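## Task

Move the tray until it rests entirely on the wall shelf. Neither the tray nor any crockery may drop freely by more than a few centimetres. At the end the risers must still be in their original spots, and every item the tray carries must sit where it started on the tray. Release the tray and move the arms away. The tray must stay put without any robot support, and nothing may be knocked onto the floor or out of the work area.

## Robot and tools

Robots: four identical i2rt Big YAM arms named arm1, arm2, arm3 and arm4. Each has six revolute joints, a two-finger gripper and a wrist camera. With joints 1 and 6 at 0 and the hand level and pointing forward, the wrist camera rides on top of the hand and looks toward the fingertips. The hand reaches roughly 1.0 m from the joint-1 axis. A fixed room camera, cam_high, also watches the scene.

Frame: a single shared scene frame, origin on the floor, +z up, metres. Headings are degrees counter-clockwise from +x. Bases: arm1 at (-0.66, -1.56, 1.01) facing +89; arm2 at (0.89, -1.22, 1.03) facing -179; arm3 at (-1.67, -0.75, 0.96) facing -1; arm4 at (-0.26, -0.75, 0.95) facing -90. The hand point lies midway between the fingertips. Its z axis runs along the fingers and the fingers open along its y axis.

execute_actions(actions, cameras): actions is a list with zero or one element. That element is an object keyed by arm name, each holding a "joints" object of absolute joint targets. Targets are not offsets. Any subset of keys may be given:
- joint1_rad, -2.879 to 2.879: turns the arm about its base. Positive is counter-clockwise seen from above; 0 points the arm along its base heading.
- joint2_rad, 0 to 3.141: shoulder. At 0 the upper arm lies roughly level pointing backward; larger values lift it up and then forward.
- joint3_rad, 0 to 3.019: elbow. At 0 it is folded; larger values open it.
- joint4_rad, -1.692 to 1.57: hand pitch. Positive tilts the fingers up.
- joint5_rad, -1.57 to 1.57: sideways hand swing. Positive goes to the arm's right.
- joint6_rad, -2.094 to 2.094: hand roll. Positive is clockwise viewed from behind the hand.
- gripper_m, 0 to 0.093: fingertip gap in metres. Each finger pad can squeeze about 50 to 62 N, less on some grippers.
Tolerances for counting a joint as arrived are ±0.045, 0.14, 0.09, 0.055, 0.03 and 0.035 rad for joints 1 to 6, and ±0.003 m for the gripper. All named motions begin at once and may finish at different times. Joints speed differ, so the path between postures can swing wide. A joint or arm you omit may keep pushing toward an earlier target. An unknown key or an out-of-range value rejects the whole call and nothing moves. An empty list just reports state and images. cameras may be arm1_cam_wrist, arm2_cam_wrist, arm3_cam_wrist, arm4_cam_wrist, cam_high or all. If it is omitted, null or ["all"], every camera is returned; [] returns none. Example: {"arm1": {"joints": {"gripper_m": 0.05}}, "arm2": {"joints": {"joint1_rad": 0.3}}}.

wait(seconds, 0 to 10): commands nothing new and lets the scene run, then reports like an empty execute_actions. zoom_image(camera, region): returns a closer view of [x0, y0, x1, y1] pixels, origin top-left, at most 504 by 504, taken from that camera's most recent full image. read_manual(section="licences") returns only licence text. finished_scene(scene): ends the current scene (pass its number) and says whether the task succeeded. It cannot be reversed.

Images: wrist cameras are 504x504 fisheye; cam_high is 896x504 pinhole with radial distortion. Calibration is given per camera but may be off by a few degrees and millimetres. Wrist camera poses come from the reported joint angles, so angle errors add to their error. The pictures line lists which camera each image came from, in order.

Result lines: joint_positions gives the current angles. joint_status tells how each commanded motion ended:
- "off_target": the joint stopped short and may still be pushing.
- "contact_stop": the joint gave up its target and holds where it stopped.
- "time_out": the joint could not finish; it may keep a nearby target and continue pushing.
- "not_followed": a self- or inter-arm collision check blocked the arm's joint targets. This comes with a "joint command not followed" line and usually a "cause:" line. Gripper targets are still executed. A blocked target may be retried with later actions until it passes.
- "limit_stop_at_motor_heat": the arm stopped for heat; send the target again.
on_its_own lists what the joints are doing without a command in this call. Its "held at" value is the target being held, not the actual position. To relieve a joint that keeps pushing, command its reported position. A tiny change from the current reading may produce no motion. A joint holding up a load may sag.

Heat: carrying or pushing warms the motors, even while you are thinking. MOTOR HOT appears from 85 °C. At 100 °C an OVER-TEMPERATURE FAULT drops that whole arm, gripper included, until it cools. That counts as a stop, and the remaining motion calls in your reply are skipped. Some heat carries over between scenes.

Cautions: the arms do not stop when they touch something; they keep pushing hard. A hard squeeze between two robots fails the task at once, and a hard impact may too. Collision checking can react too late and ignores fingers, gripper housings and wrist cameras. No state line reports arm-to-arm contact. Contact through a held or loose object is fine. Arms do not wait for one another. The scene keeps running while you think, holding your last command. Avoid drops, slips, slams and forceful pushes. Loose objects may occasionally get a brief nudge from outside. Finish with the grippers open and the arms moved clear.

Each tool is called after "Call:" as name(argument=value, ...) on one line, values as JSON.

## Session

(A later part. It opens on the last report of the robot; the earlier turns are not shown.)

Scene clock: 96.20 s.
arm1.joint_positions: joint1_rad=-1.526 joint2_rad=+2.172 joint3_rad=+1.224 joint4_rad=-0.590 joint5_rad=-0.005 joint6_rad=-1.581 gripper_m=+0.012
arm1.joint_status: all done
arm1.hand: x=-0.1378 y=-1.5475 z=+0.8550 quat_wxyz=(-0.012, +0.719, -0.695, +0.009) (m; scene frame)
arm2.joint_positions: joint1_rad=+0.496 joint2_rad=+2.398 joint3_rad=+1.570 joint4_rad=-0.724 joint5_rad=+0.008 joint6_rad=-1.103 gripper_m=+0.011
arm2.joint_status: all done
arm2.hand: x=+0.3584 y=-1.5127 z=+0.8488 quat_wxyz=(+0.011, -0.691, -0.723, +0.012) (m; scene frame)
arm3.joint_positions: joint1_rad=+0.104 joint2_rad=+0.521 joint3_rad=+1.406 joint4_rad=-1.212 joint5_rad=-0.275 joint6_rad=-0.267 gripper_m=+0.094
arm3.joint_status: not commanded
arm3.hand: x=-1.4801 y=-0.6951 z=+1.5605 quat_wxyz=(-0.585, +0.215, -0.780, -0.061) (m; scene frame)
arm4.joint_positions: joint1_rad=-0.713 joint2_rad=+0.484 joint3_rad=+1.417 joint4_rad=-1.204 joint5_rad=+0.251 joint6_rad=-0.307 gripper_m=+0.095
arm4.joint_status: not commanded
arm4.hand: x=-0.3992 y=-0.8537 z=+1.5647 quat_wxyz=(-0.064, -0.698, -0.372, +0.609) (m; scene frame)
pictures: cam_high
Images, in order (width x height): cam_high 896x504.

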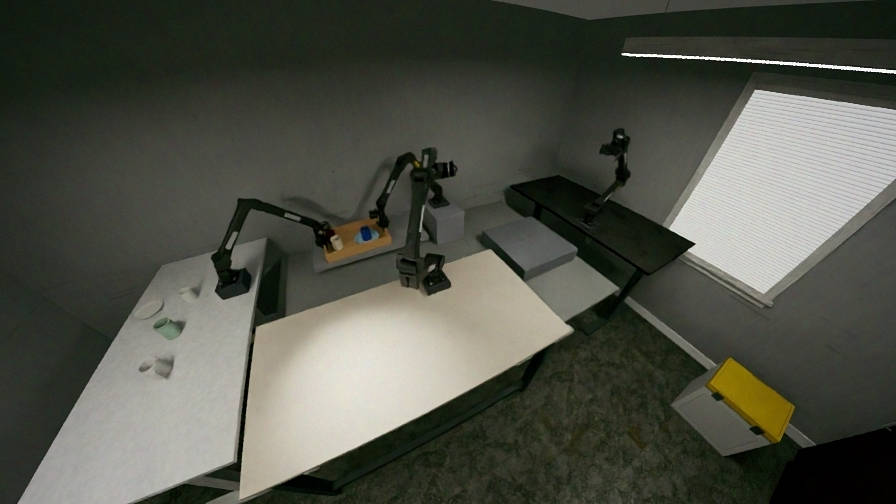

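Call:
execute_actions(actions=[{"arm1":{"joints":{"joint2_rad":2.17,"joint3_rad":1.235,"joint4_rad":-0.61,"gripper_m":0.045}},"arm2":{"joints":{"joint1_rad":0.496,"joint2_rad":2.395,"joint3_rad":1.58,"joint4_rad":-0.73,"gripper_m":0.04}}}], cameras=[])

Call:
execute_actions(actions=[{"arm1":{"joints":{"joint2_rad":2.0,"joint4_rad":-0.79}},"arm2":{"joints":{"joint2_rad":2.25,"joint4_rad":-0.89}}}], cameras=[])

Call:
execute_actions(actions=[{"arm1":{"joints":{"joint2_rad":1.5,"joint4_rad":-1.29}},"arm2":{"joints":{"joint2_rad":1.7,"joint3_rad":1.3,"joint4_rad":-1.2}}}], cameras=["cam_high","arm1_cam_wrist"])

Call:
finished_scene(scene=1)

Scene clock: 104.53 s.
arm1.joint_positions: joint1_rad=-1.526 joint2_rad=+2.172 joint3_rad=+1.224 joint4_rad=-0.596 joint5_rad=-0.002 joint6_rad=-1.581 gripper_m=+0.045
arm1.joint_status: all done
arm1.hand: x=-0.1394 y=-1.5481 z=+0.8547 quat_wxyz=(-0.009, +0.719, -0.695, +0.008) (m; scene frame)
arm2.joint_positions: joint1_rad=+0.496 joint2_rad=+2.397 joint3_rad=+1.570 joint4_rad=-0.725 joint5_rad=+0.003 joint6_rad=-1.089 gripper_m=+0.040
arm2.joint_status: all done
arm2.hand: x=+0.3585 y=-1.5135 z=+0.8495 quat_wxyz=(+0.009, -0.696, -0.718, +0.013) (m; scene frame)
arm3.joint_positions: joint1_rad=+0.104 joint2_rad=+0.521 joint3_rad=+1.406 joint4_rad=-1.212 joint5_rad=-0.275 joint6_rad=-0.267 gripper_m=+0.094
arm3.joint_status: not commanded
arm3.hand: x=-1.4801 y=-0.6951 z=+1.5605 quat_wxyz=(-0.585, +0.215, -0.780, -0.061) (m; scene frame)
arm4.joint_positions: joint1_rad=-0.713 joint2_rad=+0.484 joint3_rad=+1.417 joint4_rad=-1.204 joint5_rad=+0.251 joint6_rad=-0.307 gripper_m=+0.095
arm4.joint_status: not commanded
arm4.hand: x=-0.3992 y=-0.8537 z=+1.5647 quat_wxyz=(-0.064, -0.698, -0.372, +0.609) (m; scene frame)
pictures: none
No camera images: the call's "cameras" was empty. Leave "cameras" out to get every camera's image.

Scene clock: 105.67 s.
arm1.joint_positions: joint1_rad=-1.526 joint2_rad=+1.983 joint3_rad=+1.224 joint4_rad=-0.776 joint5_rad=-0.002 joint6_rad=-1.581 gripper_m=+0.045
arm1.joint_status: all done
arm1.hand: x=-0.1387 y=-1.5480 z=+0.9484 quat_wxyz=(-0.012, +0.719, -0.695, +0.011) (m; scene frame)
arm2.joint_positions: joint1_rad=+0.496 joint2_rad=+2.243 joint3_rad=+1.570 joint4_rad=-0.878 joint5_rad=+0.003 joint6_rad=-1.088 gripper_m=+0.040
arm2.joint_status: all done
arm2.hand: x=+0.3556 y=-1.5158 z=+0.9397 quat_wxyz=(+0.009, -0.696, -0.717, +0.013) (m; scene frame)
arm3.joint_positions: joint1_rad=+0.104 joint2_rad=+0.521 joint3_rad=+1.406 joint4_rad=-1.212 joint5_rad=-0.275 joint6_rad=-0.267 gripper_m=+0.094
arm3.joint_status: not commanded
arm3.hand: x=-1.4801 y=-0.6951 z=+1.5605 quat_wxyz=(-0.585, +0.215, -0.780, -0.061) (m; scene frame)
arm4.joint_positions: joint1_rad=-0.713 joint2_rad=+0.484 joint3_rad=+1.417 joint4_rad=-1.204 joint5_rad=+0.251 joint6_rad=-0.307 gripper_m=+0.095
arm4.joint_status: not commanded
arm4.hand: x=-0.3992 y=-0.8537 z=+1.5647 quat_wxyz=(-0.064, -0.698, -0.372, +0.609) (m; scene frame)
pictures: none
No camera images: the call's "cameras" was empty. Leave "cameras" out to get every camera's image.

Scene clock: 107.13 s.
arm1.joint_positions: joint1_rad=-1.526 joint2_rad=+1.491 joint3_rad=+1.224 joint4_rad=-1.276 joint5_rad=-0.002 joint6_rad=-1.581 gripper_m=+0.045
arm1.joint_status: all done
arm1.hand: x=-0.2251 y=-1.5500 z=+1.1737 quat_wxyz=(-0.009, +0.719, -0.695, +0.009) (m; scene frame)
arm2.joint_positions: joint1_rad=+0.496 joint2_rad=+1.688 joint3_rad=+1.298 joint4_rad=-1.188 joint5_rad=+0.003 joint6_rad=-1.088 gripper_m=+0.040
arm2.joint_status: all done
arm2.hand: x=+0.4712 y=-1.4523 z=+1.1448 quat_wxyz=(+0.004, -0.697, -0.717, +0.000) (m; scene frame)
arm3.joint_positions: joint1_rad=+0.104 joint2_rad=+0.521 joint3_rad=+1.406 joint4_rad=-1.212 joint5_rad=-0.275 joint6_rad=-0.267 gripper_m=+0.094
arm3.joint_status: not commanded
arm3.hand: x=-1.4801 y=-0.6951 z=+1.5605 quat_wxyz=(-0.585, +0.215, -0.780, -0.061) (m; scene frame)
arm4.joint_positions: joint1_rad=-0.713 joint2_rad=+0.484 joint3_rad=+1.417 joint4_rad=-1.204 joint5_rad=+0.251 joint6_rad=-0.307 gripper_m=+0.095
arm4.joint_status: not commanded
arm4.hand: x=-0.3992 y=-0.8537 z=+1.5647 quat_wxyz=(-0.064, -0.698, -0.372, +0.609) (m; scene frame)
pictures: arm1_cam_wrist, cam_high
camera_calibration (this result's frames):
arm1_cam_wrist: T_world_to_cam=[[0.998444, 0.0251985, 0.0497414, 0.199104], [-0.00850139, -0.812841, 0.582424, -1.94056], [0.0551081, -0.581941, -0.811362, 0.185941], [0, 0, 0, 1]] pos_world=[-0.225539, -1.47418, 1.27119]
Images, in order (width x height): arm1_cam_wrist 504x504, cam_high 896x504.

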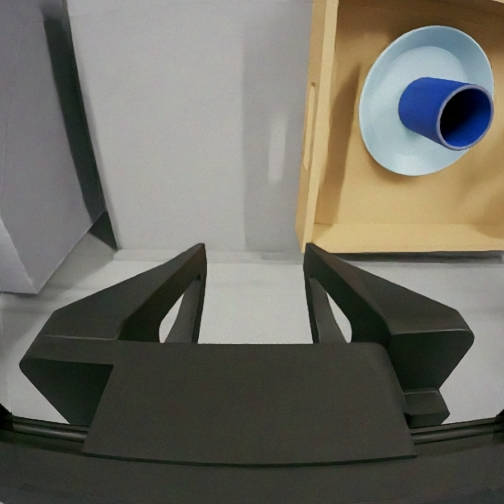

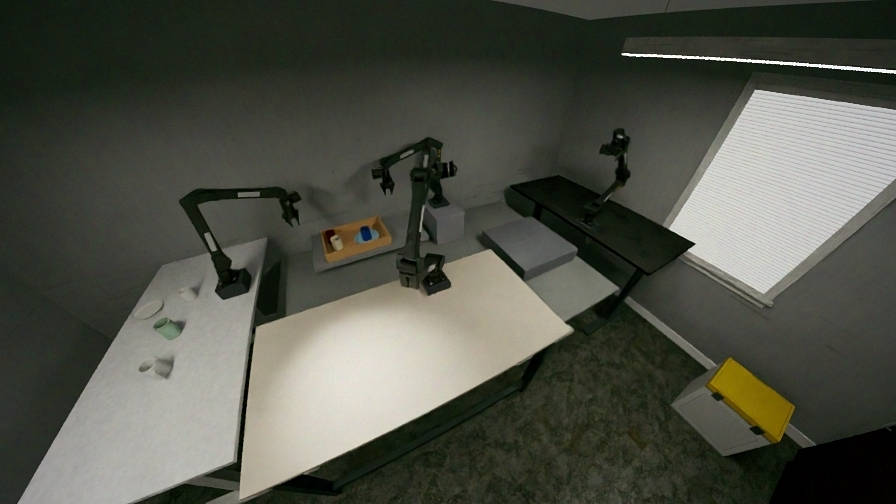

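The scene is finished: the task was done.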